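# Stand folding table by wall, park cart in bay

## Task

Set the folding table upright on its legs next to the wall so that the whole table lies within the blue tape outline and nothing of it crosses the tape. Move the utility cart into the yellow bay so that all four of its wheels sit inside the tape and none rests on it. The coffee table must still be standing upright at the end, otherwise the task fails. The robot must not topple or finish leaning, which also fails the task. Anything that stays in place only because the robot is holding it does not count as achieved.

## Robot and tools

Robot: a Hello Robot Stretch 3, a single-arm mobile manipulator. It has a two-wheel differential base (0.33 m long, 0.34 m wide) that cannot drive sideways, a mast with a lift, and one telescoping arm that reaches out to the robot's right side. To move the gripper forward or back you drive the base. Turning in place pivots about the point midway between the drive wheels, 0.05 m behind the front edge; with the arm in and wrist folded, that turn sweeps a radius of 0.28 m, and an unfolded, level wrist reaches beyond it. Cameras: head_camera and nav_camera on the head (aimed by head_pan_rad and head_tilt_rad), and wrist_camera on the gripper.

Frames: the base frame has its origin on the floor between the drive wheels, x forward, y left, z up. hand_pose is reported in it, at the point where closed fingertips meet. The odometry frame is the base frame as it was at the start; heading is positive to the left, range -3.142 to 3.142.

execute_actions takes "actions", a list run in order (empty list: just report state and images). Each action may have "robot", "steps" (1 to 450, at 30 per second, default 1) and "until" (needs steps; ends the action early once all its conditions hold). {"steps": n} alone just waits. "robot" is one command, a list of up to 8 commands run in sequence, or {"stop": true}, which brakes everything and clears the queue. A command can hold:
- "base": exactly one of {"translate_m": d}, a straight drive offset in metres from the base's position when that command begins (positive forward, |d| at most 1), or {"rotate_rad": d}, an in-place turn offset in radians (positive counter-clockwise seen from above, |d| at most 3.2).
- "joints": absolute targets by name; unnamed joints keep their goals. lift_m 0 to 1.1 (arm height); arm_m 0 to 0.52 (extension); wrist_yaw_rad -1.345 to 4.42 (0 along the arm, positive toward the front, 3.0 folded over the base); wrist_pitch_rad -1.57 to 0.451 (negative tips fingers down); wrist_roll_rad -2.911 to 2.911; gripper_m -0.089 to 0.179 (bigger is wider; actual fingertip gap is about 0.007 less when nearly shut and 0.025 less fully open); head_pan_rad -3.953 to 1.73 (0 ahead, positive left, -1.57 looks along the arm); head_tilt_rad -1.53 to 0.419 (negative down).
- "contact_limits": {"arm_m": effort %} (1 to 100), the effort at which the arm halts with contact_stop; lower is gentler, too low stops instantly; lasts until the arm's next command.
- In a list, {"pause_s": s} waits up to 15 s.
Base and joint motions in one command start together and keep going across later actions. A new command overrides at once and discards the rest of an older queue. Any invalid value rejects the whole call. To wait for everything: "steps": 450 with "until": {"robot": {"status": "ended"}}. Other conditions compare fields, e.g. {"lift_m": [">", 0.3]} or a status word or ["!=", "moving"]; "any" instead of "robot" fires when the first motion ends.

zoom_image: "camera" (head_camera, nav_camera or wrist_camera) and "region" [x0, y0, x1, y1] in pixels of that camera's latest image, top-left origin, at most 504 by 504.

finished_scene: "scene" number; ends the scene irreversibly after a hold and reports success. Make sure all motion has ended first, because the hold ends with a brake.

Results: base_status shows progress like (translate_m +0.12 of +0.30) from wheel counts; joint_goals, joint_status, measured_speeds, refusals, queue, queue_left. Status words: moving, done, off_target (stopped short and may still push; for the base, something blocks it), contact_stop (lift or arm pushed firmly and went slack), time_out, stopped, not_commanded, torque_fault (wrist servo off for 10 s, joint limp). Lines starting refused:, dropped: (queue cut) or replaced: explain what happened. on_its_own appears when the robot has changed a goal itself, when a joint is slack or off, or when base_tilt strays 3 degrees or more. lidar_m: 12 distances in 30-degree sectors, 1st straight ahead, counting counter-clockwise (4th left, 7th behind, 10th right), in a plane 0.17 m high, so it sees table legs, not tops. wrist_depth_mm and head_depth_mm: 7x7 grids of depth. motor_effort in percent with peak in brackets; positive wheel effort pushes forward. Odometry counts wheel slip as motion.

Speed: the base runs fast (0.30 m/s, 1.9 rad/s) only with lift_m under 0.30, arm_m under 0.03 and wrist_yaw_rad over 2.54; otherwise 0.10 m/s and 0.63 rad/s.

Gripper: to grasp, command gripper_m below the object's width; to let go, open at least 0.02 past the touch value. Readings and done do not prove a grip.

Cautions: fold or unfold the wrist only with lift_m 0.32 to 0.95, pitch -0.4, roll near 0; with yaw below -0.4 keep pitch at -0.5 or lower. Pushing something immovable with the gripper above about 0.45 m, pushing again after a contact_stop, driving while holding or hooking a fixed thing, or snagging furniture (especially reversing) can tip the robot. If it leans, back off in small steps, release contact, and drop lift_m to about 0.2. Avoid drops, slams, hard hits and hard pushes, and never knock over the coffee table. Loose objects may occasionally get nudged by outside forces.

Each tool is called by a JSON object that holds its "method" and its "body".

## Session

{"method": "execute_actions", "body": {"actions": []}}

Scene clock: 0.00 s.
robot.base_odometry: x=+0.000 y=+0.000 heading=+0.000 (m, m, rad; robot's odometry frame)
robot.turned_by_wheels: +0.000 (rad since the last result)
robot.turned_by_imu: +0.000 (rad since the last result)
robot.base_tilt: forward=+2.1 right=-1.4 (deg)
robot.lidar_m: 0.95 0.98 1.10 0.94 0.94 1.05 2.56 1.03 1.39 1.62 1.61 1.15
robot.head_depth_mm: 1077 1082 1086 1083 1084 1086 1081 / 1040 1043 1042 1045 1043 1047 1049 / 1006 1001 1005 1009 1008 1009 1007 / 969 971 973 974 974 975 974 / 941 943 942 941 945 943 946 / 911 910 911 911 914 913 916 / 906 901 904 903 906 906 905
robot.base_status: not_commanded
robot.joint_positions: lift_m=+0.462 arm_m=-0.002 wrist_yaw_rad=+2.950 wrist_pitch_rad=-0.509 wrist_roll_rad=-0.001 gripper_m=+0.037 head_pan_rad=+0.010 head_tilt_rad=+0.008
robot.joint_goals: lift_m=+0.462 arm_m=-0.002 wrist_yaw_rad=+2.950 wrist_pitch_rad=-0.509 wrist_roll_rad=-0.001 gripper_m=+0.037 head_pan_rad=+0.010 head_tilt_rad=+0.008
robot.joint_status: lift_m=not_commanded arm_m=not_commanded wrist_yaw_rad=not_commanded wrist_pitch_rad=not_commanded wrist_roll_rad=not_commanded gripper_m=not_commanded head_pan_rad=not_commanded head_tilt_rad=not_commanded
robot.measured_speeds: translate_m=+0.000 rotate_rad=+0.000 lift_m=+0.000 arm_m=+0.000 wrist_yaw_rad=+0.000 wrist_pitch_rad=+0.000 wrist_roll_rad=+0.000 head_pan_rad=+0.000 head_tilt_rad=+0.000
robot: refusals=0 queue=idle queue_left=0
robot.motor_effort: left_wheel=+0 right_wheel=-1 lift_m=+34 arm_m=+0 wrist_yaw_rad=+0 wrist_pitch_rad=+6 wrist_roll_rad=+0 gripper_m=+0 head_pan_rad=+0 head_tilt_rad=+1 (%)
robot.hand_pose: x=+0.0191 y=+0.0655 z=+0.4549 quat_wxyz=(+0.243, +0.697, +0.112, +0.665) (m; robot's base frame)
robot.wrist_depth_mm: - 851 937 - - - 801 / 784 - - - - - 832 / 897 - - - - - 862 / 868 - 917 908 924 965 874 / 723 735 792 778 790 805 808 / 637 651 - 662 690 694 698 / 571 569 581 592 587 611 614
pictures: head_camera (sideways: a quarter turn clockwise sets it upright), nav_camera (sideways: a quarter turn counterclockwise sets it upright), wrist_camera
Images, in order (width x height): head_camera 896x504, nav_camera 672x504, wrist_camera 644x364.

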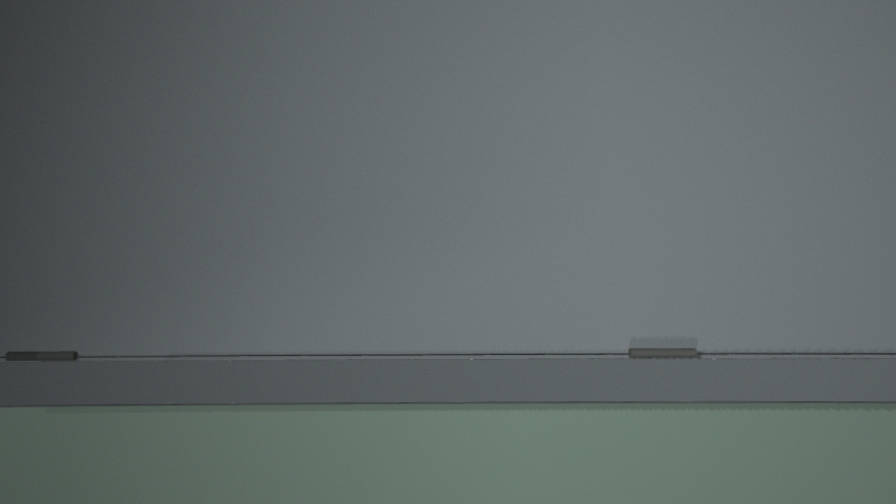

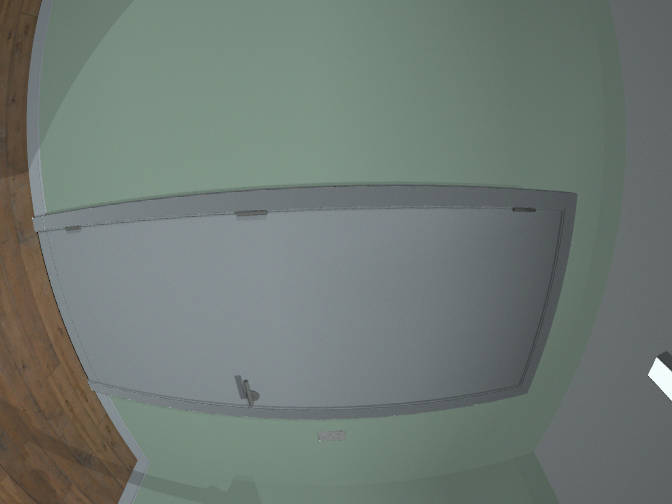

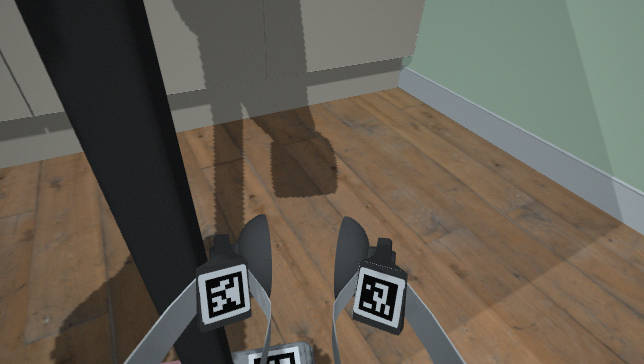

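{"method": "execute_actions", "body": {"actions": [{"robot":{"joints":{"head_pan_rad":-3.0,"head_tilt_rad":-0.7}},"steps":450,"until":{"robot":{"status":"ended"}}}]}}

{"method": "execute_actions", "body": {"actions": [{"robot":{"joints":{"head_pan_rad":-1.9,"head_tilt_rad":-0.7}},"steps":450,"until":{"robot":{"status":"ended"}}}]}}

Scene clock: 2.33 s.
robot.base_odometry: x=+0.000 y=+0.000 heading=+0.000 (m, m, rad; robot's odometry frame)
robot.turned_by_wheels: +0.000 (rad since the last result)
robot.turned_by_imu: +0.001 (rad since the last result)
robot.base_tilt: forward=+2.2 right=-1.4 (deg)
robot.lidar_m: 0.95 0.98 1.10 0.94 0.94 1.05 2.56 1.03 1.39 1.62 1.61 1.15
robot.head_depth_mm: 2545 2963 2610 2016 1628 1385 1201 / 2581 2925 2634 2014 1649 1390 1220 / 2570 2898 2623 2020 1643 1391 1227 / 2526 2843 2649 2015 1644 1396 1205 / 2472 2736 2552 1916 1659 1392 1206 / 2420 1375 1605 1439 1584 1399 1207 / 2385 1413 1111 1429 1598 1404 1208
robot.base_status: not_commanded
robot.joint_positions: lift_m=+0.462 arm_m=-0.002 wrist_yaw_rad=+2.950 wrist_pitch_rad=-0.509 wrist_roll_rad=-0.001 gripper_m=+0.037 head_pan_rad=-2.993 head_tilt_rad=-0.691
robot.joint_goals: lift_m=+0.462 arm_m=-0.002 wrist_yaw_rad=+2.950 wrist_pitch_rad=-0.509 wrist_roll_rad=-0.001 gripper_m=+0.037 head_pan_rad=-3.000 head_tilt_rad=-0.700
robot.joint_status: lift_m=not_commanded arm_m=not_commanded wrist_yaw_rad=not_commanded wrist_pitch_rad=not_commanded wrist_roll_rad=not_commanded gripper_m=not_commanded head_pan_rad=done head_tilt_rad=done
robot.measured_speeds: translate_m=+0.000 rotate_rad=+0.000 lift_m=+0.000 arm_m=+0.000 wrist_yaw_rad=+0.000 wrist_pitch_rad=+0.000 wrist_roll_rad=+0.000 head_pan_rad=+0.000 head_tilt_rad=+0.000
robot: refusals=0 queue=done queue_left=0
robot.motor_effort: left_wheel=+0(0) right_wheel=-1(1) lift_m=+35(34) arm_m=+0(0) wrist_yaw_rad=+0(0) wrist_pitch_rad=+6(6) wrist_roll_rad=+1(0) gripper_m=-1(0) head_pan_rad=-3(35) head_tilt_rad=-4(30) (%)
robot.hand_pose: x=+0.0191 y=+0.0655 z=+0.4549 quat_wxyz=(+0.243, +0.697, +0.112, +0.665) (m; robot's base frame)
robot.wrist_depth_mm: - 835 906 - - - 798 / 781 - - - - - 815 / 892 - - - - - 854 / 858 - 901 899 953 941 889 / 729 741 787 776 794 801 820 / 639 645 - 673 682 693 703 / 567 573 584 591 588 610 614
pictures: head_camera (sideways: a quarter turn clockwise sets it upright), nav_camera (sideways: a quarter turn counterclockwise sets it upright), wrist_camera
Images, in order (width x height): head_camera 896x504, nav_camera 672x504, wrist_camera 644x364.

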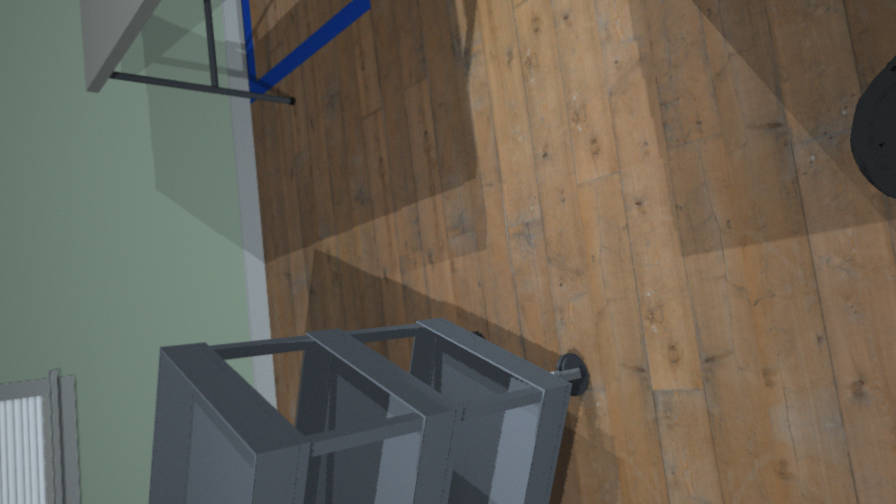

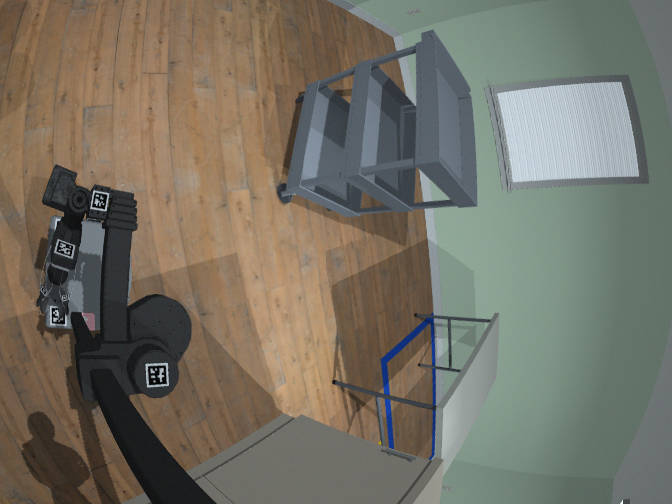

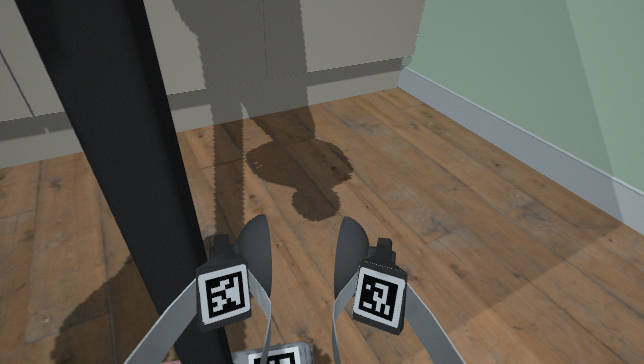

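Scene clock: 3.50 s.
robot.base_odometry: x=+0.000 y=+0.000 heading=+0.000 (m, m, rad; robot's odometry frame)
robot.turned_by_wheels: +0.000 (rad since the last result)
robot.turned_by_imu: +0.000 (rad since the last result)
robot.base_tilt: forward=+2.2 right=-1.4 (deg)
robot.lidar_m: 0.95 0.98 1.10 0.94 0.94 1.05 2.56 1.03 1.39 1.62 1.61 1.15
robot.head_depth_mm: 2290 2678 2588 2013 1650 1386 1202 / 2093 2404 2582 2019 1649 1391 1201 / 1931 2180 2418 2012 1644 1392 1207 / 1787 2016 2268 2043 1650 1394 1205 / 1663 1855 2098 2028 1650 1400 1204 / 1568 1732 1929 2024 1658 1396 1208 / 1472 1613 1781 1933 1668 1405 1210
robot.base_status: not_commanded
robot.joint_positions: lift_m=+0.462 arm_m=-0.002 wrist_yaw_rad=+2.950 wrist_pitch_rad=-0.509 wrist_roll_rad=-0.001 gripper_m=+0.037 head_pan_rad=-1.907 head_tilt_rad=-0.691
robot.joint_goals: lift_m=+0.462 arm_m=-0.002 wrist_yaw_rad=+2.950 wrist_pitch_rad=-0.509 wrist_roll_rad=-0.001 gripper_m=+0.037 head_pan_rad=-1.900 head_tilt_rad=-0.700
robot.joint_status: lift_m=not_commanded arm_m=not_commanded wrist_yaw_rad=not_commanded wrist_pitch_rad=not_commanded wrist_roll_rad=not_commanded gripper_m=not_commanded head_pan_rad=done head_tilt_rad=done
robot.measured_speeds: translate_m=+0.000 rotate_rad=+0.000 lift_m=+0.000 arm_m=+0.000 wrist_yaw_rad=+0.000 wrist_pitch_rad=+0.000 wrist_roll_rad=+0.000 head_pan_rad=+0.000 head_tilt_rad=+0.000
robot: refusals=0 queue=done queue_left=0
robot.motor_effort: left_wheel=-1(0) right_wheel=-1(1) lift_m=+34(34) arm_m=+0(0) wrist_yaw_rad=+0(0) wrist_pitch_rad=+6(6) wrist_roll_rad=+0(1) gripper_m=-1(0) head_pan_rad=+3(33) head_tilt_rad=-3(4) (%)
robot.hand_pose: x=+0.0191 y=+0.0655 z=+0.4549 quat_wxyz=(+0.243, +0.697, +0.112, +0.665) (m; robot's base frame)
robot.wrist_depth_mm: - 849 930 - - - 788 / 787 - - - - - 819 / 890 - - - - - 843 / 849 - 907 912 931 964 891 / 741 726 789 761 785 801 821 / 633 644 - 669 693 696 692 / 565 575 592 593 596 600 610
pictures: head_camera (sideways: a quarter turn clockwise sets it upright), nav_camera (sideways: a quarter turn counterclockwise sets it upright), wrist_camera
Images, in order (width x height): head_camera 896x504, nav_camera 672x504, wrist_camera 644x364.

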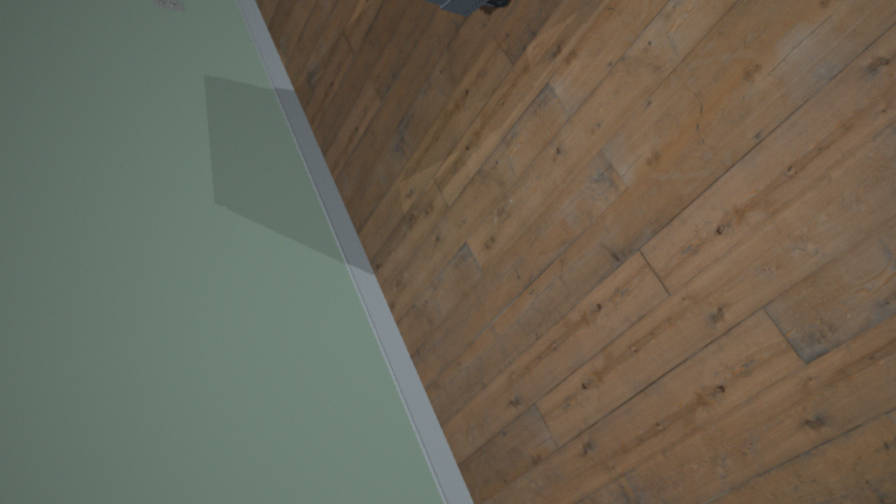

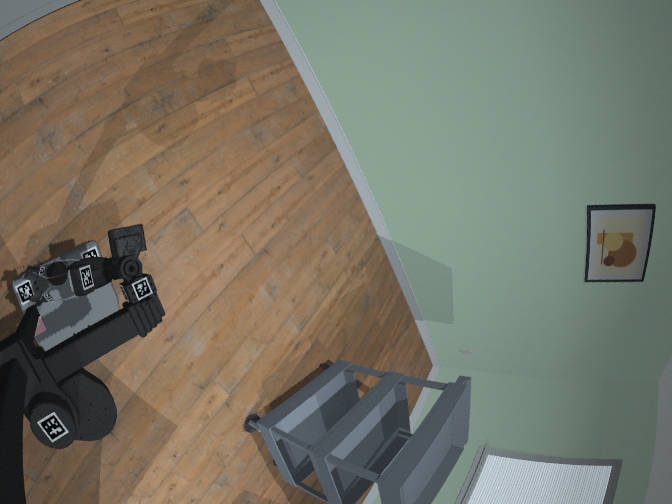

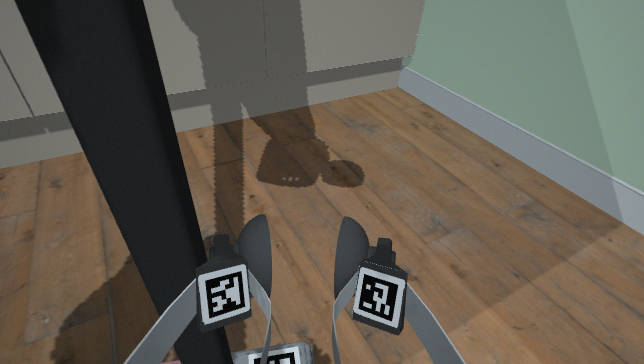

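{"method": "execute_actions", "body": {"actions": [{"robot":[{"joints":{"lift_m":0.27,"head_pan_rad":0.9,"head_tilt_rad":-0.8,"wrist_pitch_rad":-0.4}},{"base":{"rotate_rad":-3.05}},{"base":{"translate_m":0.9}}],"steps":450,"until":{"robot":{"status":"ended"}}}]}}

Scene clock: 14.10 s.
robot.base_odometry: x=-0.896 y=-0.082 heading=-3.050 (m, m, rad; robot's odometry frame)
robot.turned_by_wheels: -3.050 (rad since the last result)
robot.turned_by_imu: -3.096 (rad since the last result)
robot.base_tilt: forward=+2.2 right=-1.3 (deg)
robot.lidar_m: 1.90 0.44 0.37 0.36 1.81 2.09 1.85 1.39 0.84 0.74 0.89 1.98
robot.head_depth_mm: 1782 1987 2148 1664 1523 1311 1161 / 1902 2130 782 671 931 1268 1158 / 2032 2298 813 686 959 1164 1160 / 2196 1048 842 685 922 1084 1145 / 2340 1022 844 687 605 865 1085 / 2129 1006 847 688 570 834 1147 / 1957 975 848 690 561 1322 1169
robot.base_status: done (translate_m +0.9000 of +0.9000)
robot.joint_positions: lift_m=+0.270 arm_m=-0.002 wrist_yaw_rad=+2.950 wrist_pitch_rad=-0.419 wrist_roll_rad=-0.001 gripper_m=+0.037 head_pan_rad=+0.893 head_tilt_rad=-0.791
robot.joint_goals: lift_m=+0.270 arm_m=-0.002 wrist_yaw_rad=+2.950 wrist_pitch_rad=-0.400 wrist_roll_rad=-0.001 gripper_m=+0.037 head_pan_rad=+0.900 head_tilt_rad=-0.800
robot.joint_status: lift_m=done arm_m=not_commanded wrist_yaw_rad=not_commanded wrist_pitch_rad=done wrist_roll_rad=not_commanded gripper_m=not_commanded head_pan_rad=done head_tilt_rad=done
robot.measured_speeds: translate_m=+0.000 rotate_rad=+0.000 lift_m=+0.000 arm_m=+0.000 wrist_yaw_rad=+0.000 wrist_pitch_rad=+0.000 wrist_roll_rad=+0.000 head_pan_rad=+0.000 head_tilt_rad=+0.000
robot: refusals=0 queue=done queue_left=0
robot.motor_effort: left_wheel=+1(7) right_wheel=-3(8) lift_m=+22(35) arm_m=-1(1) wrist_yaw_rad=+0(0) wrist_pitch_rad=+8(10) wrist_roll_rad=+0(0) gripper_m=+0(0) head_pan_rad=+2(33) head_tilt_rad=-4(12) (%)
robot.hand_pose: x=+0.0215 y=+0.0776 z=+0.2829 quat_wxyz=(+0.213, +0.702, +0.081, +0.675) (m; robot's base frame)
robot.wrist_depth_mm: - - - - - - - / - - - 838 867 815 - / 837 - 883 451 456 624 457 / 668 - 703 502 485 487 495 / 550 - 593 564 594 601 619 / 471 480 - 509 513 514 521 / - - - 431 424 438 442
pictures: head_camera (sideways: a quarter turn clockwise sets it upright), nav_camera (sideways: a quarter turn counterclockwise sets it upright), wrist_camera
Images, in order (width x height): head_camera 896x504, nav_camera 672x504, wrist_camera 644x364.

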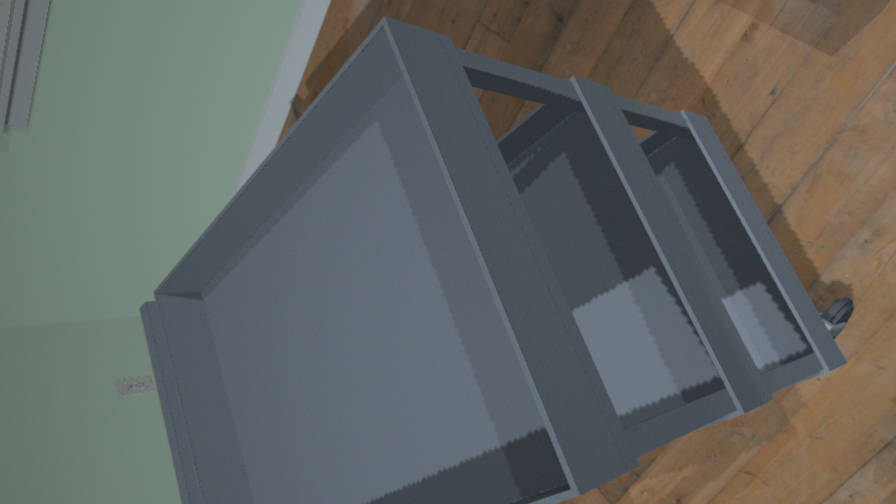

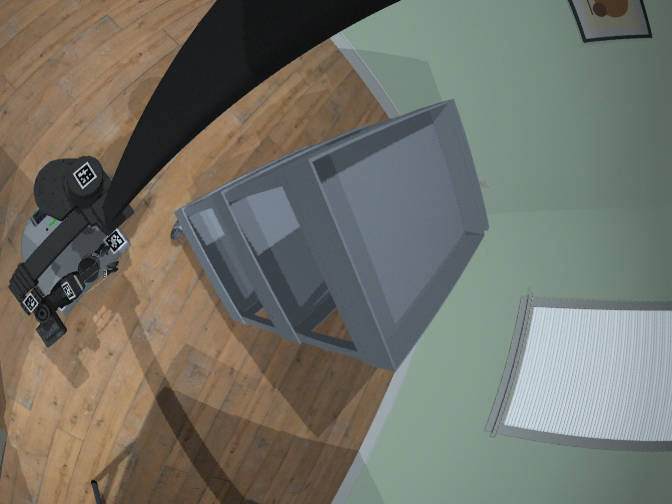

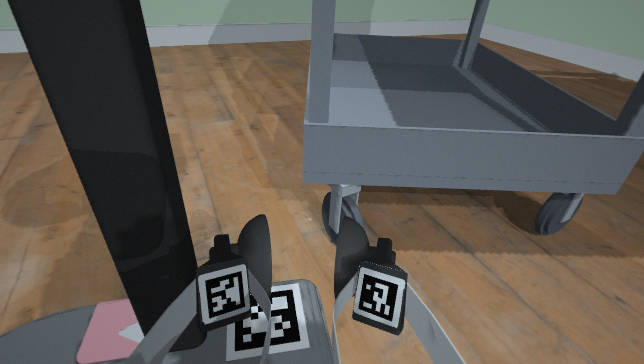

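{"method": "execute_actions", "body": {"actions": [{"robot":{"joints":{"head_pan_rad":-0.6,"head_tilt_rad":-0.8},"base":{"translate_m":0.4}},"steps":450,"until":{"robot":{"status":"ended"}}}]}}

Scene clock: 17.40 s.
robot.base_odometry: x=-1.295 y=-0.119 heading=-3.050 (m, m, rad; robot's odometry frame)
robot.turned_by_wheels: +0.000 (rad since the last result)
robot.turned_by_imu: +0.003 (rad since the last result)
robot.base_tilt: forward=+2.2 right=-1.4 (deg)
robot.lidar_m: 1.50 1.51 0.29 0.29 0.32 2.26 2.25 1.22 0.78 0.72 2.84 1.29
robot.head_depth_mm: 2813 1194 924 1753 1522 1316 1159 / 2498 1197 955 1794 1520 1317 1163 / 2177 1202 1031 1807 1524 1317 1163 / 1910 1203 2042 1822 1533 1322 1166 / 1795 1211 2125 1812 1536 1318 1164 / 1639 1326 2042 1779 1524 1325 1168 / 1517 1657 1863 1829 1538 1329 1170
robot.base_status: done (translate_m +0.4000 of +0.4000)
robot.joint_positions: lift_m=+0.270 arm_m=-0.002 wrist_yaw_rad=+2.950 wrist_pitch_rad=-0.419 wrist_roll_rad=-0.001 gripper_m=+0.037 head_pan_rad=-0.593 head_tilt_rad=-0.791
robot.joint_goals: lift_m=+0.270 arm_m=-0.002 wrist_yaw_rad=+2.950 wrist_pitch_rad=-0.400 wrist_roll_rad=-0.001 gripper_m=+0.037 head_pan_rad=-0.600 head_tilt_rad=-0.800
robot.joint_status: lift_m=done arm_m=not_commanded wrist_yaw_rad=not_commanded wrist_pitch_rad=done wrist_roll_rad=not_commanded gripper_m=not_commanded head_pan_rad=done head_tilt_rad=done
robot.measured_speeds: translate_m=+0.000 rotate_rad=+0.000 lift_m=+0.000 arm_m=+0.000 wrist_yaw_rad=+0.000 wrist_pitch_rad=+0.000 wrist_roll_rad=+0.000 head_pan_rad=+0.000 head_tilt_rad=+0.000
robot: refusals=0 queue=done queue_left=0
robot.motor_effort: left_wheel=+1(6) right_wheel=-3(7) lift_m=+23(23) arm_m=-1(1) wrist_yaw_rad=+0(0) wrist_pitch_rad=+8(9) wrist_roll_rad=+1(0) gripper_m=+0(0) head_pan_rad=-3(33) head_tilt_rad=-4(4) (%)
robot.hand_pose: x=+0.0215 y=+0.0776 z=+0.2829 quat_wxyz=(+0.213, +0.702, +0.080, +0.675) (m; robot's base frame)
robot.wrist_depth_mm: - 855 - 872 - - - / - 767 805 767 - - - / 476 - 565 548 938 - - / 388 - 392 390 732 756 769 / 471 - 559 508 596 609 623 / 462 475 - 510 509 504 518 / - - - 432 428 441 447
pictures: head_camera (sideways: a quarter turn clockwise sets it upright), nav_camera (sideways: a quarter turn counterclockwise sets it upright), wrist_camera
Images, in order (width x height): head_camera 896x504, nav_camera 672x504, wrist_camera 644x364.

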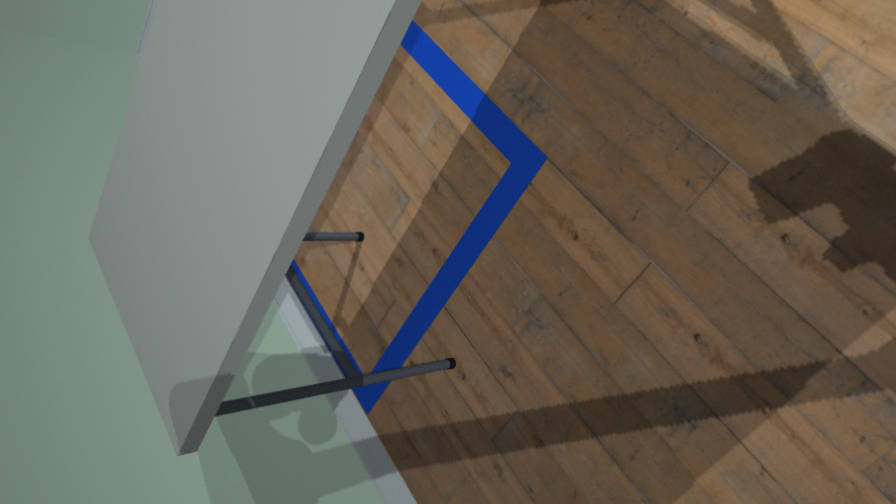

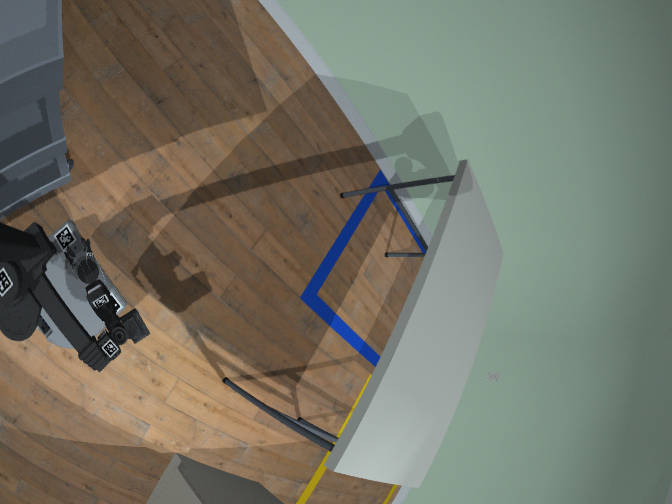

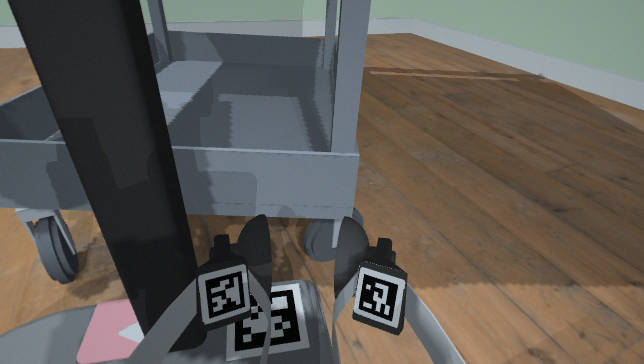

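{"method": "execute_actions", "body": {"actions": [{"robot":{"joints":{"head_pan_rad":-1.5,"head_tilt_rad":-0.8},"base":{"translate_m":0.45}},"steps":450,"until":{"robot":{"status":"ended"}}}]}}

Scene clock: 21.00 s.
robot.base_odometry: x=-1.743 y=-0.160 heading=-3.050 (m, m, rad; robot's odometry frame)
robot.turned_by_wheels: +0.000 (rad since the last result)
robot.turned_by_imu: +0.003 (rad since the last result)
robot.base_tilt: forward=+2.2 right=-1.4 (deg)
robot.lidar_m: 1.07 1.07 1.27 0.87 0.46 0.43 2.68 1.03 0.76 1.21 2.01 0.89
robot.head_depth_mm: 2670 2851 922 1267 1449 1319 1158 / 2610 1193 926 1662 1528 1326 1159 / 2586 1205 929 822 1534 1317 1166 / 2553 1204 933 825 1532 1322 1166 / 2513 2693 935 807 1530 1329 1164 / 2449 2669 934 803 1534 1325 1169 / 2452 2654 938 783 1538 1329 1171
robot.base_status: done (translate_m +0.4500 of +0.4500)
robot.joint_positions: lift_m=+0.270 arm_m=-0.002 wrist_yaw_rad=+2.950 wrist_pitch_rad=-0.419 wrist_roll_rad=-0.001 gripper_m=+0.037 head_pan_rad=-1.493 head_tilt_rad=-0.791
robot.joint_goals: lift_m=+0.270 arm_m=-0.002 wrist_yaw_rad=+2.950 wrist_pitch_rad=-0.400 wrist_roll_rad=-0.001 gripper_m=+0.037 head_pan_rad=-1.500 head_tilt_rad=-0.800
robot.joint_status: lift_m=done arm_m=not_commanded wrist_yaw_rad=not_commanded wrist_pitch_rad=done wrist_roll_rad=not_commanded gripper_m=not_commanded head_pan_rad=done head_tilt_rad=done
robot.measured_speeds: translate_m=+0.000 rotate_rad=+0.000 lift_m=+0.000 arm_m=+0.000 wrist_yaw_rad=+0.000 wrist_pitch_rad=+0.000 wrist_roll_rad=+0.000 head_pan_rad=+0.000 head_tilt_rad=+0.000
robot: refusals=0 queue=done queue_left=0
robot.motor_effort: left_wheel=+1(7) right_wheel=-3(7) lift_m=+23(24) arm_m=-1(1) wrist_yaw_rad=+0(0) wrist_pitch_rad=+9(9) wrist_roll_rad=+0(0) gripper_m=+0(0) head_pan_rad=-3(35) head_tilt_rad=-4(5) (%)
robot.hand_pose: x=+0.0215 y=+0.0776 z=+0.2829 quat_wxyz=(+0.213, +0.702, +0.080, +0.675) (m; robot's base frame)
robot.wrist_depth_mm: - - - - - - 902 / 696 - - - - - 938 / 473 - 890 919 973 - 908 / 639 - 684 714 731 756 768 / 553 - 599 587 600 615 623 / 458 477 - 503 502 512 517 / - - - 432 428 442 446
pictures: head_camera (sideways: a quarter turn clockwise sets it upright), nav_camera (sideways: a quarter turn counterclockwise sets it upright), wrist_camera
Images, in order (width x height): head_camera 896x504, nav_camera 672x504, wrist_camera 644x364.

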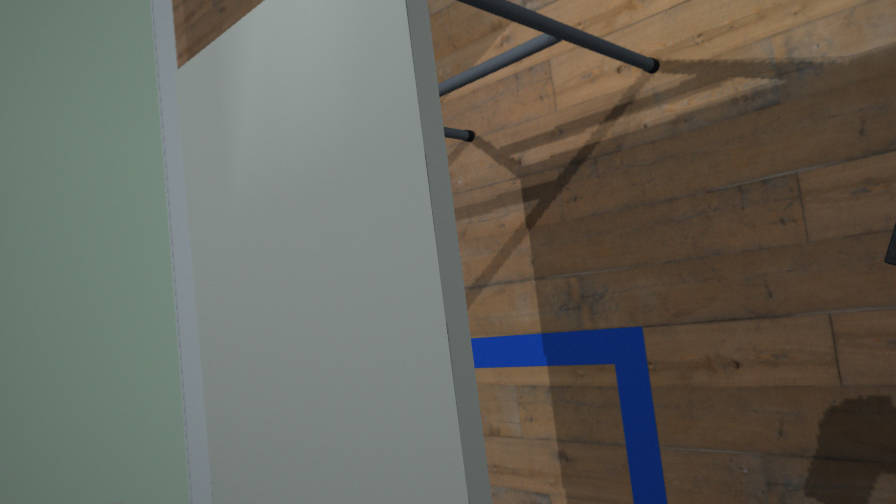

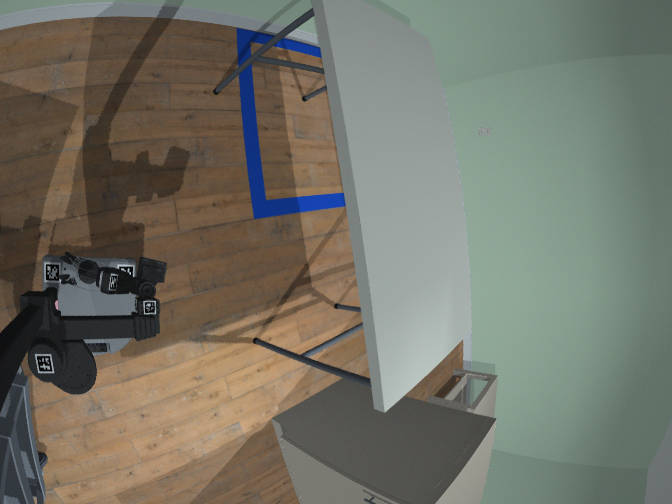

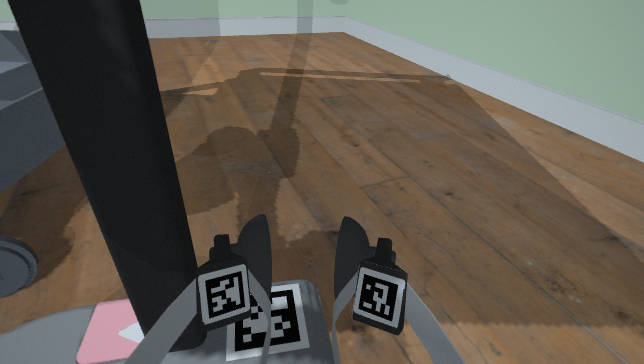

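{"method": "execute_actions", "body": {"actions": [{"robot":[{"base":{"rotate_rad":-2.5},"joints":{"head_pan_rad":0,"head_tilt_rad":-0.9}},{"base":{"translate_m":0.45}},{"base":{"rotate_rad":1.0}},{"base":{"translate_m":0.2}}],"steps":450,"until":{"robot":{"status":"ended"}}}]}}

Scene clock: 32.57 s.
robot.base_odometry: x=-1.441 y=+0.338 heading=+1.733 (m, m, rad; robot's odometry frame)
robot.turned_by_wheels: -1.500 (rad since the last result)
robot.turned_by_imu: -1.519 (rad since the last result)
robot.base_tilt: forward=+2.2 right=-1.4 (deg)
robot.lidar_m: 0.24 2.39 1.32 1.11 1.52 1.89 0.74 0.84 2.43 1.47 0.47 0.54
robot.head_depth_mm: 2341 2356 1812 1058 1128 1204 1133 / 2339 2378 1937 1661 1408 1267 1135 / 2295 2393 1949 1653 1439 1265 1130 / 2250 2392 1946 1593 609 547 1122 / 2235 2401 815 691 598 539 1141 / 2196 2376 816 693 602 536 1142 / 2153 2338 818 693 602 532 1143
robot.base_status: done (translate_m +0.2000 of +0.2000)
robot.joint_positions: lift_m=+0.270 arm_m=-0.002 wrist_yaw_rad=+2.950 wrist_pitch_rad=-0.419 wrist_roll_rad=-0.001 gripper_m=+0.037 head_pan_rad=-0.007 head_tilt_rad=-0.890
robot.joint_goals: lift_m=+0.270 arm_m=-0.002 wrist_yaw_rad=+2.950 wrist_pitch_rad=-0.400 wrist_roll_rad=-0.001 gripper_m=+0.037 head_pan_rad=+0.000 head_tilt_rad=-0.900
robot.joint_status: lift_m=done arm_m=not_commanded wrist_yaw_rad=not_commanded wrist_pitch_rad=done wrist_roll_rad=not_commanded gripper_m=not_commanded head_pan_rad=done head_tilt_rad=done
robot.measured_speeds: translate_m=+0.000 rotate_rad=+0.000 lift_m=+0.000 arm_m=+0.000 wrist_yaw_rad=+0.000 wrist_pitch_rad=+0.000 wrist_roll_rad=+0.000 head_pan_rad=+0.000 head_tilt_rad=+0.000
robot: refusals=0 queue=done queue_left=0
robot.motor_effort: left_wheel=-2(8) right_wheel=+2(9) lift_m=+24(23) arm_m=-2(2) wrist_yaw_rad=+0(0) wrist_pitch_rad=+8(9) wrist_roll_rad=+0(1) gripper_m=+0(0) head_pan_rad=+3(34) head_tilt_rad=-4(12) (%)
robot.hand_pose: x=+0.0215 y=+0.0775 z=+0.2829 quat_wxyz=(+0.213, +0.702, +0.080, +0.675) (m; robot's base frame)
robot.wrist_depth_mm: - - - - - - - / - - - - - - - / 839 - 909 918 944 - - / 666 - 696 703 743 743 769 / 555 - 592 583 601 607 620 / 472 474 - 506 504 517 519 / - - - 428 427 440 446
pictures: head_camera (sideways: a quarter turn clockwise sets it upright), nav_camera (sideways: a quarter turn counterclockwise sets it upright), wrist_camera
Images, in order (width x height): head_camera 896x504, nav_camera 672x504, wrist_camera 644x364.

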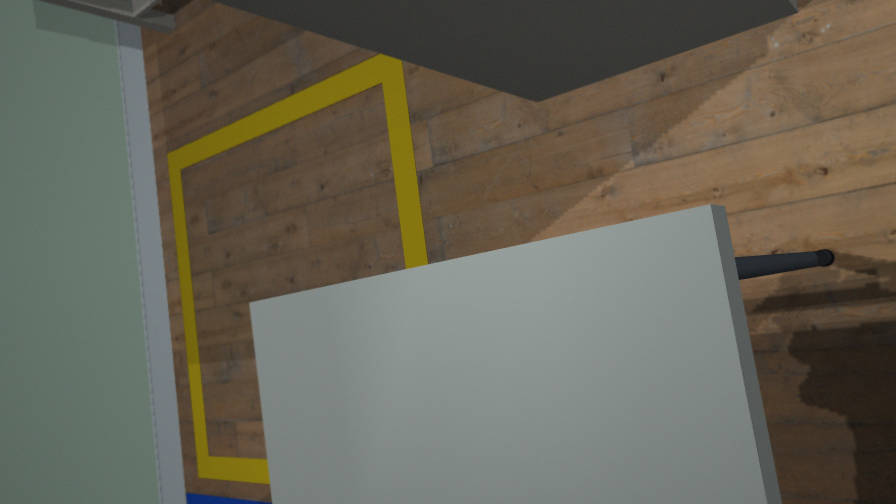

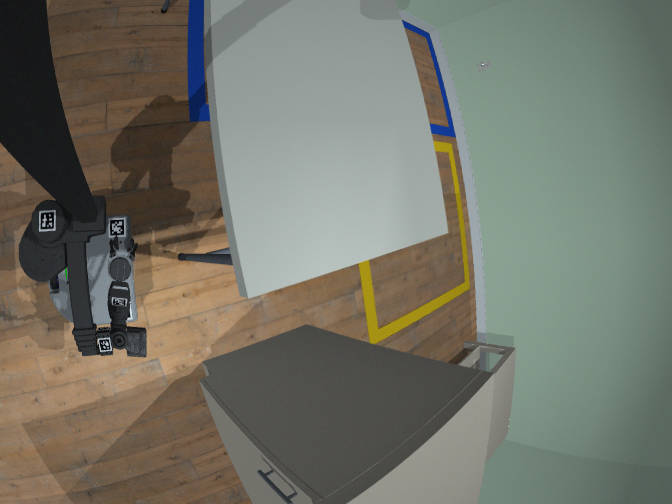

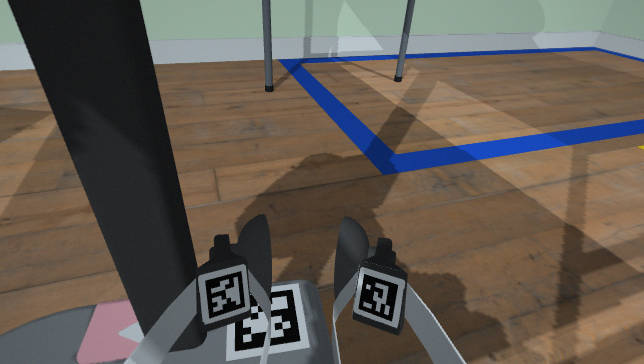

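{"method": "execute_actions", "body": {"actions": [{"robot":[{"base":{"rotate_rad":0.2},"joints":{"head_pan_rad":0.3,"head_tilt_rad":-1.1,"lift_m":0.31}},{"base":{"translate_m":0.45}}],"steps":450,"until":{"robot":{"status":"ended"}}}]}}

Scene clock: 39.53 s.
robot.base_odometry: x=-1.600 y=+0.759 heading=+1.933 (m, m, rad; robot's odometry frame)
robot.turned_by_wheels: +0.200 (rad since the last result)
robot.turned_by_imu: +0.206 (rad since the last result)
robot.base_tilt: forward=+2.2 right=-1.4 (deg)
robot.lidar_m: 0.55 1.99 1.20 1.06 1.56 1.65 1.18 2.99 0.47 0.46 0.48 2.02
robot.head_depth_mm: 1896 1792 1592 1442 1317 1206 1119 / 1927 1792 680 612 563 1176 476 / 1985 1791 661 596 543 498 467 / 2027 1798 662 597 544 499 468 / 2053 747 663 600 545 501 470 / 2058 747 666 600 546 501 474 / 2064 749 668 602 548 503 480
robot.base_status: done (translate_m +0.4500 of +0.4500)
robot.joint_positions: lift_m=+0.310 arm_m=-0.002 wrist_yaw_rad=+2.950 wrist_pitch_rad=-0.418 wrist_roll_rad=-0.001 gripper_m=+0.037 head_pan_rad=+0.293 head_tilt_rad=-1.087
robot.joint_goals: lift_m=+0.310 arm_m=-0.002 wrist_yaw_rad=+2.950 wrist_pitch_rad=-0.400 wrist_roll_rad=-0.001 gripper_m=+0.037 head_pan_rad=+0.300 head_tilt_rad=-1.100
robot.joint_status: lift_m=done arm_m=not_commanded wrist_yaw_rad=not_commanded wrist_pitch_rad=done wrist_roll_rad=not_commanded gripper_m=not_commanded head_pan_rad=done head_tilt_rad=done
robot.measured_speeds: translate_m=+0.000 rotate_rad=+0.000 lift_m=+0.000 arm_m=+0.000 wrist_yaw_rad=+0.000 wrist_pitch_rad=+0.000 wrist_roll_rad=+0.000 head_pan_rad=+0.000 head_tilt_rad=+0.000
robot: refusals=0 queue=done queue_left=0
robot.motor_effort: left_wheel=-1(8) right_wheel=+6(12) lift_m=+43(46) arm_m=-2(2) wrist_yaw_rad=+0(0) wrist_pitch_rad=+9(8) wrist_roll_rad=+1(0) gripper_m=+0(0) head_pan_rad=+1(22) head_tilt_rad=-5(19) (%)
robot.hand_pose: x=+0.0215 y=+0.0776 z=+0.3223 quat_wxyz=(+0.213, +0.702, +0.080, +0.675) (m; robot's base frame)
robot.wrist_depth_mm: - - - - - - - / - - - - - - - / 898 - - - - - - / 739 - 771 779 812 829 840 / 608 - 664 645 661 666 679 / 517 516 - 541 560 565 571 / 465 - - 473 467 485 486
pictures: head_camera (sideways: a quarter turn clockwise sets it upright), nav_camera (sideways: a quarter turn counterclockwise sets it upright), wrist_camera
Images, in order (width x height): head_camera 896x504, nav_camera 672x504, wrist_camera 644x364.

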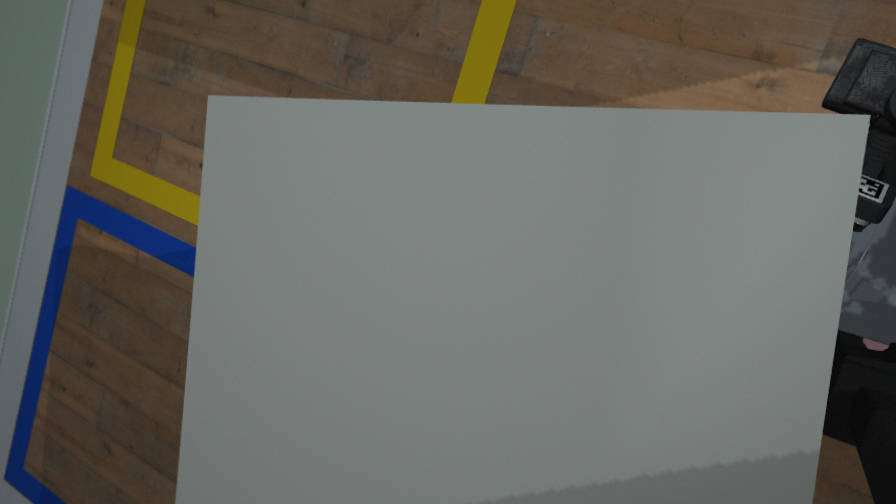

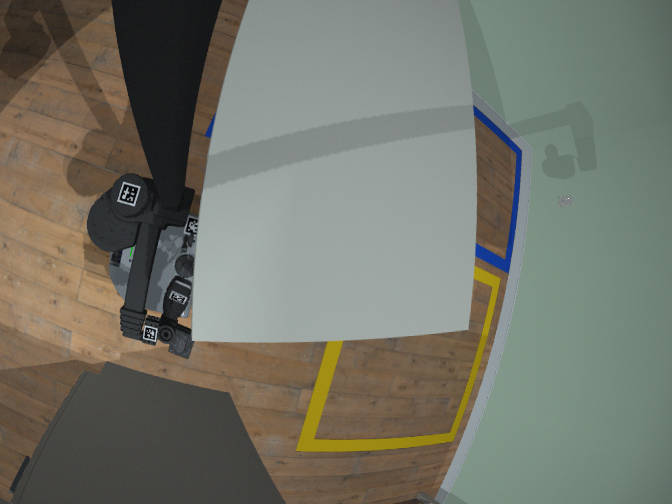

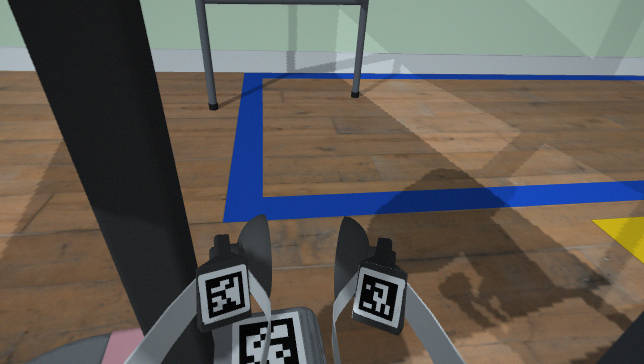

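{"method": "execute_actions", "body": {"actions": [{"robot":[{"base":{"rotate_rad":0.3},"joints":{"head_pan_rad":0.3,"head_tilt_rad":-1.3}},{"base":{"translate_m":0.3}},{"base":{"rotate_rad":0.25}}],"steps":450,"until":{"robot":{"status":"ended"}}}]}}

Scene clock: 46.90 s.
robot.base_odometry: x=-1.785 y=+0.996 heading=+2.483 (m, m, rad; robot's odometry frame)
robot.turned_by_wheels: +0.550 (rad since the last result)
robot.turned_by_imu: +0.560 (rad since the last result)
robot.base_tilt: forward=+2.2 right=-1.4 (deg)
robot.lidar_m: 0.57 1.40 1.19 1.05 2.13 1.45 0.74 0.57 0.56 1.54 1.78 0.57
robot.head_depth_mm: 646 608 573 543 1224 1195 1135 / 648 607 575 543 516 498 1134 / 646 610 575 545 516 499 1128 / 652 613 577 546 518 - 1129 / 652 611 577 548 523 - - / 654 614 580 548 532 - - / 656 616 580 549 1253 1224 1147
robot.base_status: done (rotate_rad +0.2497 of +0.2500)
robot.joint_positions: lift_m=+0.310 arm_m=-0.002 wrist_yaw_rad=+2.950 wrist_pitch_rad=-0.418 wrist_roll_rad=-0.001 gripper_m=+0.037 head_pan_rad=+0.293 head_tilt_rad=-1.284
robot.joint_goals: lift_m=+0.310 arm_m=-0.002 wrist_yaw_rad=+2.950 wrist_pitch_rad=-0.400 wrist_roll_rad=-0.001 gripper_m=+0.037 head_pan_rad=+0.300 head_tilt_rad=-1.300
robot.joint_status: lift_m=done arm_m=not_commanded wrist_yaw_rad=not_commanded wrist_pitch_rad=done wrist_roll_rad=not_commanded gripper_m=not_commanded head_pan_rad=done head_tilt_rad=done
robot.measured_speeds: translate_m=+0.000 rotate_rad=+0.000 lift_m=+0.000 arm_m=+0.000 wrist_yaw_rad=+0.000 wrist_pitch_rad=+0.000 wrist_roll_rad=+0.000 head_pan_rad=+0.000 head_tilt_rad=+0.000
robot: refusals=0 queue=done queue_left=0
robot.motor_effort: left_wheel=-1(3) right_wheel=+10(15) lift_m=+43(43) arm_m=-2(2) wrist_yaw_rad=+0(0) wrist_pitch_rad=+8(8) wrist_roll_rad=+0(0) gripper_m=+0(1) head_pan_rad=+3(3) head_tilt_rad=-6(21) (%)
robot.hand_pose: x=+0.0215 y=+0.0776 z=+0.3223 quat_wxyz=(+0.213, +0.702, +0.080, +0.675) (m; robot's base frame)
robot.wrist_depth_mm: - - - - - - - / - - - - - - - / 922 - - - - - - / 740 - 759 785 803 828 856 / 613 - 658 635 652 668 689 / 521 513 - 543 555 566 565 / 463 - - 471 467 485 491
pictures: head_camera (sideways: a quarter turn clockwise sets it upright), nav_camera (sideways: a quarter turn counterclockwise sets it upright), wrist_camera
Images, in order (width x height): head_camera 896x504, nav_camera 672x504, wrist_camera 644x364.

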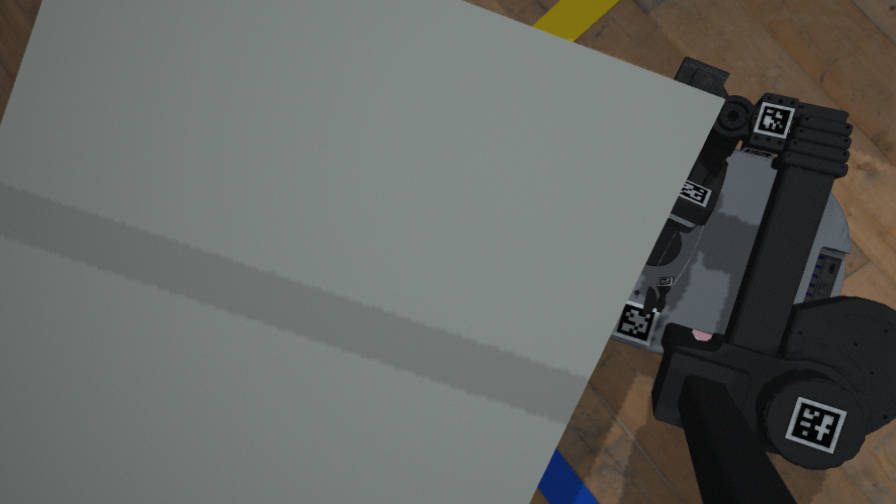

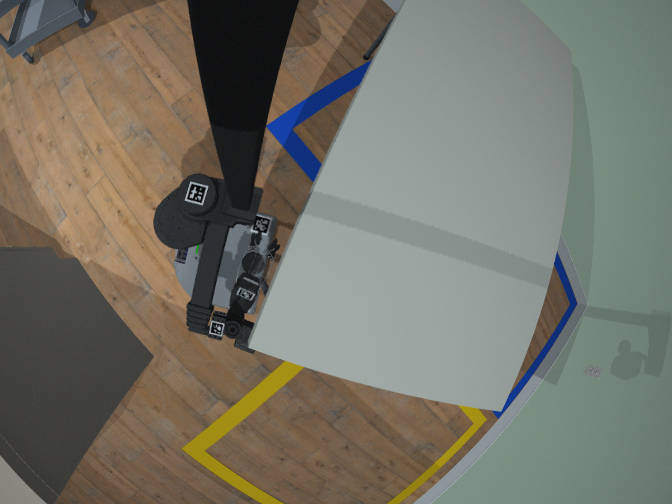

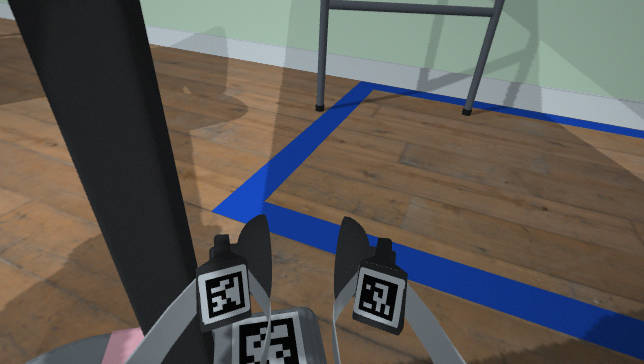

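{"method": "execute_actions", "body": {"actions": [{"robot":[{"base":{"translate_m":0.25}},{"base":{"rotate_rad":0.25}},{"base":{"translate_m":0.2}}],"steps":450,"until":{"robot":{"status":"ended"}}}]}}

Scene clock: 55.60 s.
robot.base_odometry: x=-2.166 y=+1.228 heading=+2.732 (m, m, rad; robot's odometry frame)
robot.turned_by_wheels: +0.250 (rad since the last result)
robot.turned_by_imu: +0.133 (rad since the last result)
robot.base_tilt: forward=+2.2 right=-1.4 (deg)
robot.lidar_m: 0.57 1.12 1.08 0.93 2.06 1.82 0.98 0.89 1.60 1.53 0.17 1.28
robot.head_depth_mm: 646 605 573 542 515 497 1143 / 645 608 573 544 515 498 1135 / 646 608 574 545 516 499 1129 / 647 608 575 545 517 500 1132 / 650 611 578 546 518 - - / 651 613 578 547 519 - - / 651 614 579 547 520 1224 1144
robot.base_status: done (translate_m +0.1999 of +0.2000)
robot.joint_positions: lift_m=+0.310 arm_m=-0.002 wrist_yaw_rad=+2.948 wrist_pitch_rad=-0.417 wrist_roll_rad=-0.001 gripper_m=+0.037 head_pan_rad=+0.296 head_tilt_rad=-1.287
robot.joint_goals: lift_m=+0.310 arm_m=-0.002 wrist_yaw_rad=+2.948 wrist_pitch_rad=-0.400 wrist_roll_rad=-0.001 gripper_m=+0.037 head_pan_rad=+0.300 head_tilt_rad=-1.300
robot.joint_status: lift_m=done arm_m=not_commanded wrist_yaw_rad=not_commanded wrist_pitch_rad=done wrist_roll_rad=not_commanded gripper_m=not_commanded head_pan_rad=done head_tilt_rad=done
robot.measured_speeds: translate_m=+0.000 rotate_rad=+0.000 lift_m=+0.000 arm_m=+0.000 wrist_yaw_rad=+0.000 wrist_pitch_rad=+0.000 wrist_roll_rad=+0.000 head_pan_rad=+0.000 head_tilt_rad=+0.000
robot: refusals=0 queue=done queue_left=0
robot.motor_effort: left_wheel=-1(15) right_wheel=+15(67) lift_m=+41(44) arm_m=-4(28) wrist_yaw_rad=+2(58) wrist_pitch_rad=+8(8) wrist_roll_rad=+0(0) gripper_m=+0(0) head_pan_rad=+1(3) head_tilt_rad=-5(6) (%)
robot.hand_pose: x=+0.0220 y=+0.0774 z=+0.3225 quat_wxyz=(+0.213, +0.702, +0.079, +0.675) (m; robot's base frame)
robot.wrist_depth_mm: - - - - - 942 841 / - - - - - - 895 / 927 - - - - - 933 / 733 - 780 801 805 830 833 / 607 - 655 647 664 669 679 / 521 517 - 541 551 558 576 / 460 - - 475 472 482 486
pictures: head_camera (sideways: a quarter turn clockwise sets it upright), nav_camera (sideways: a quarter turn counterclockwise sets it upright), wrist_camera
Images, in order (width x height): head_camera 896x504, nav_camera 672x504, wrist_camera 644x364.

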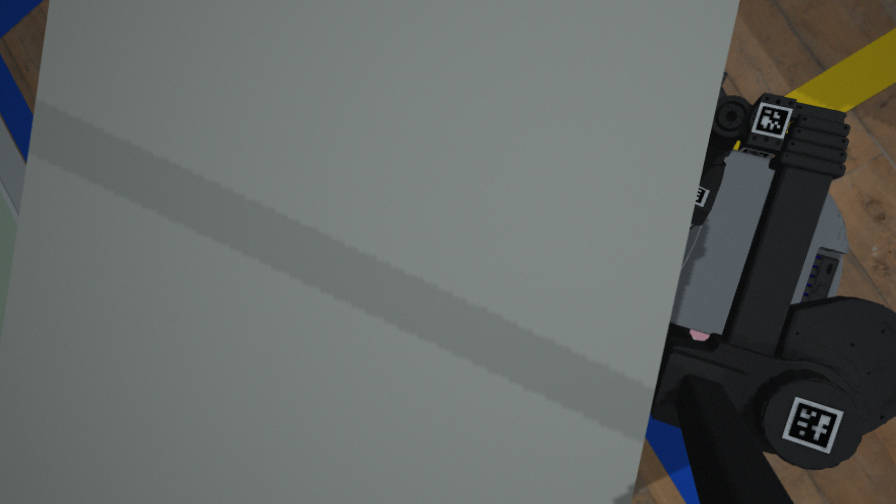

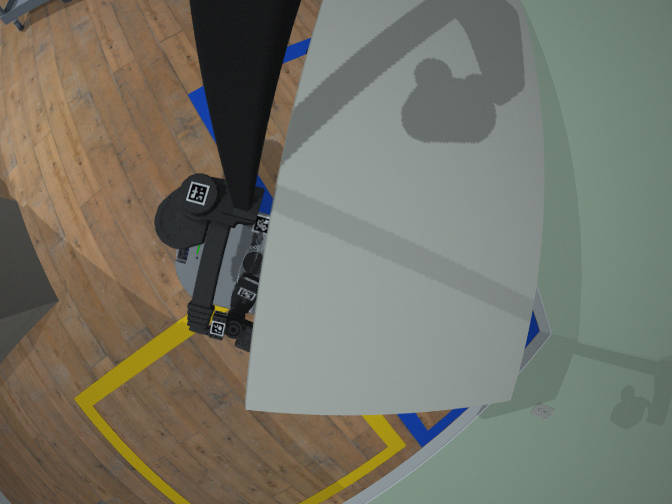

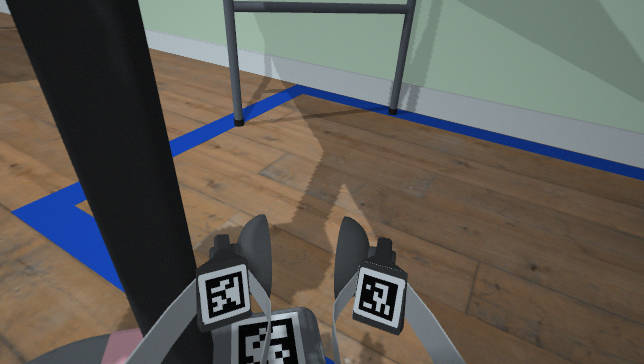

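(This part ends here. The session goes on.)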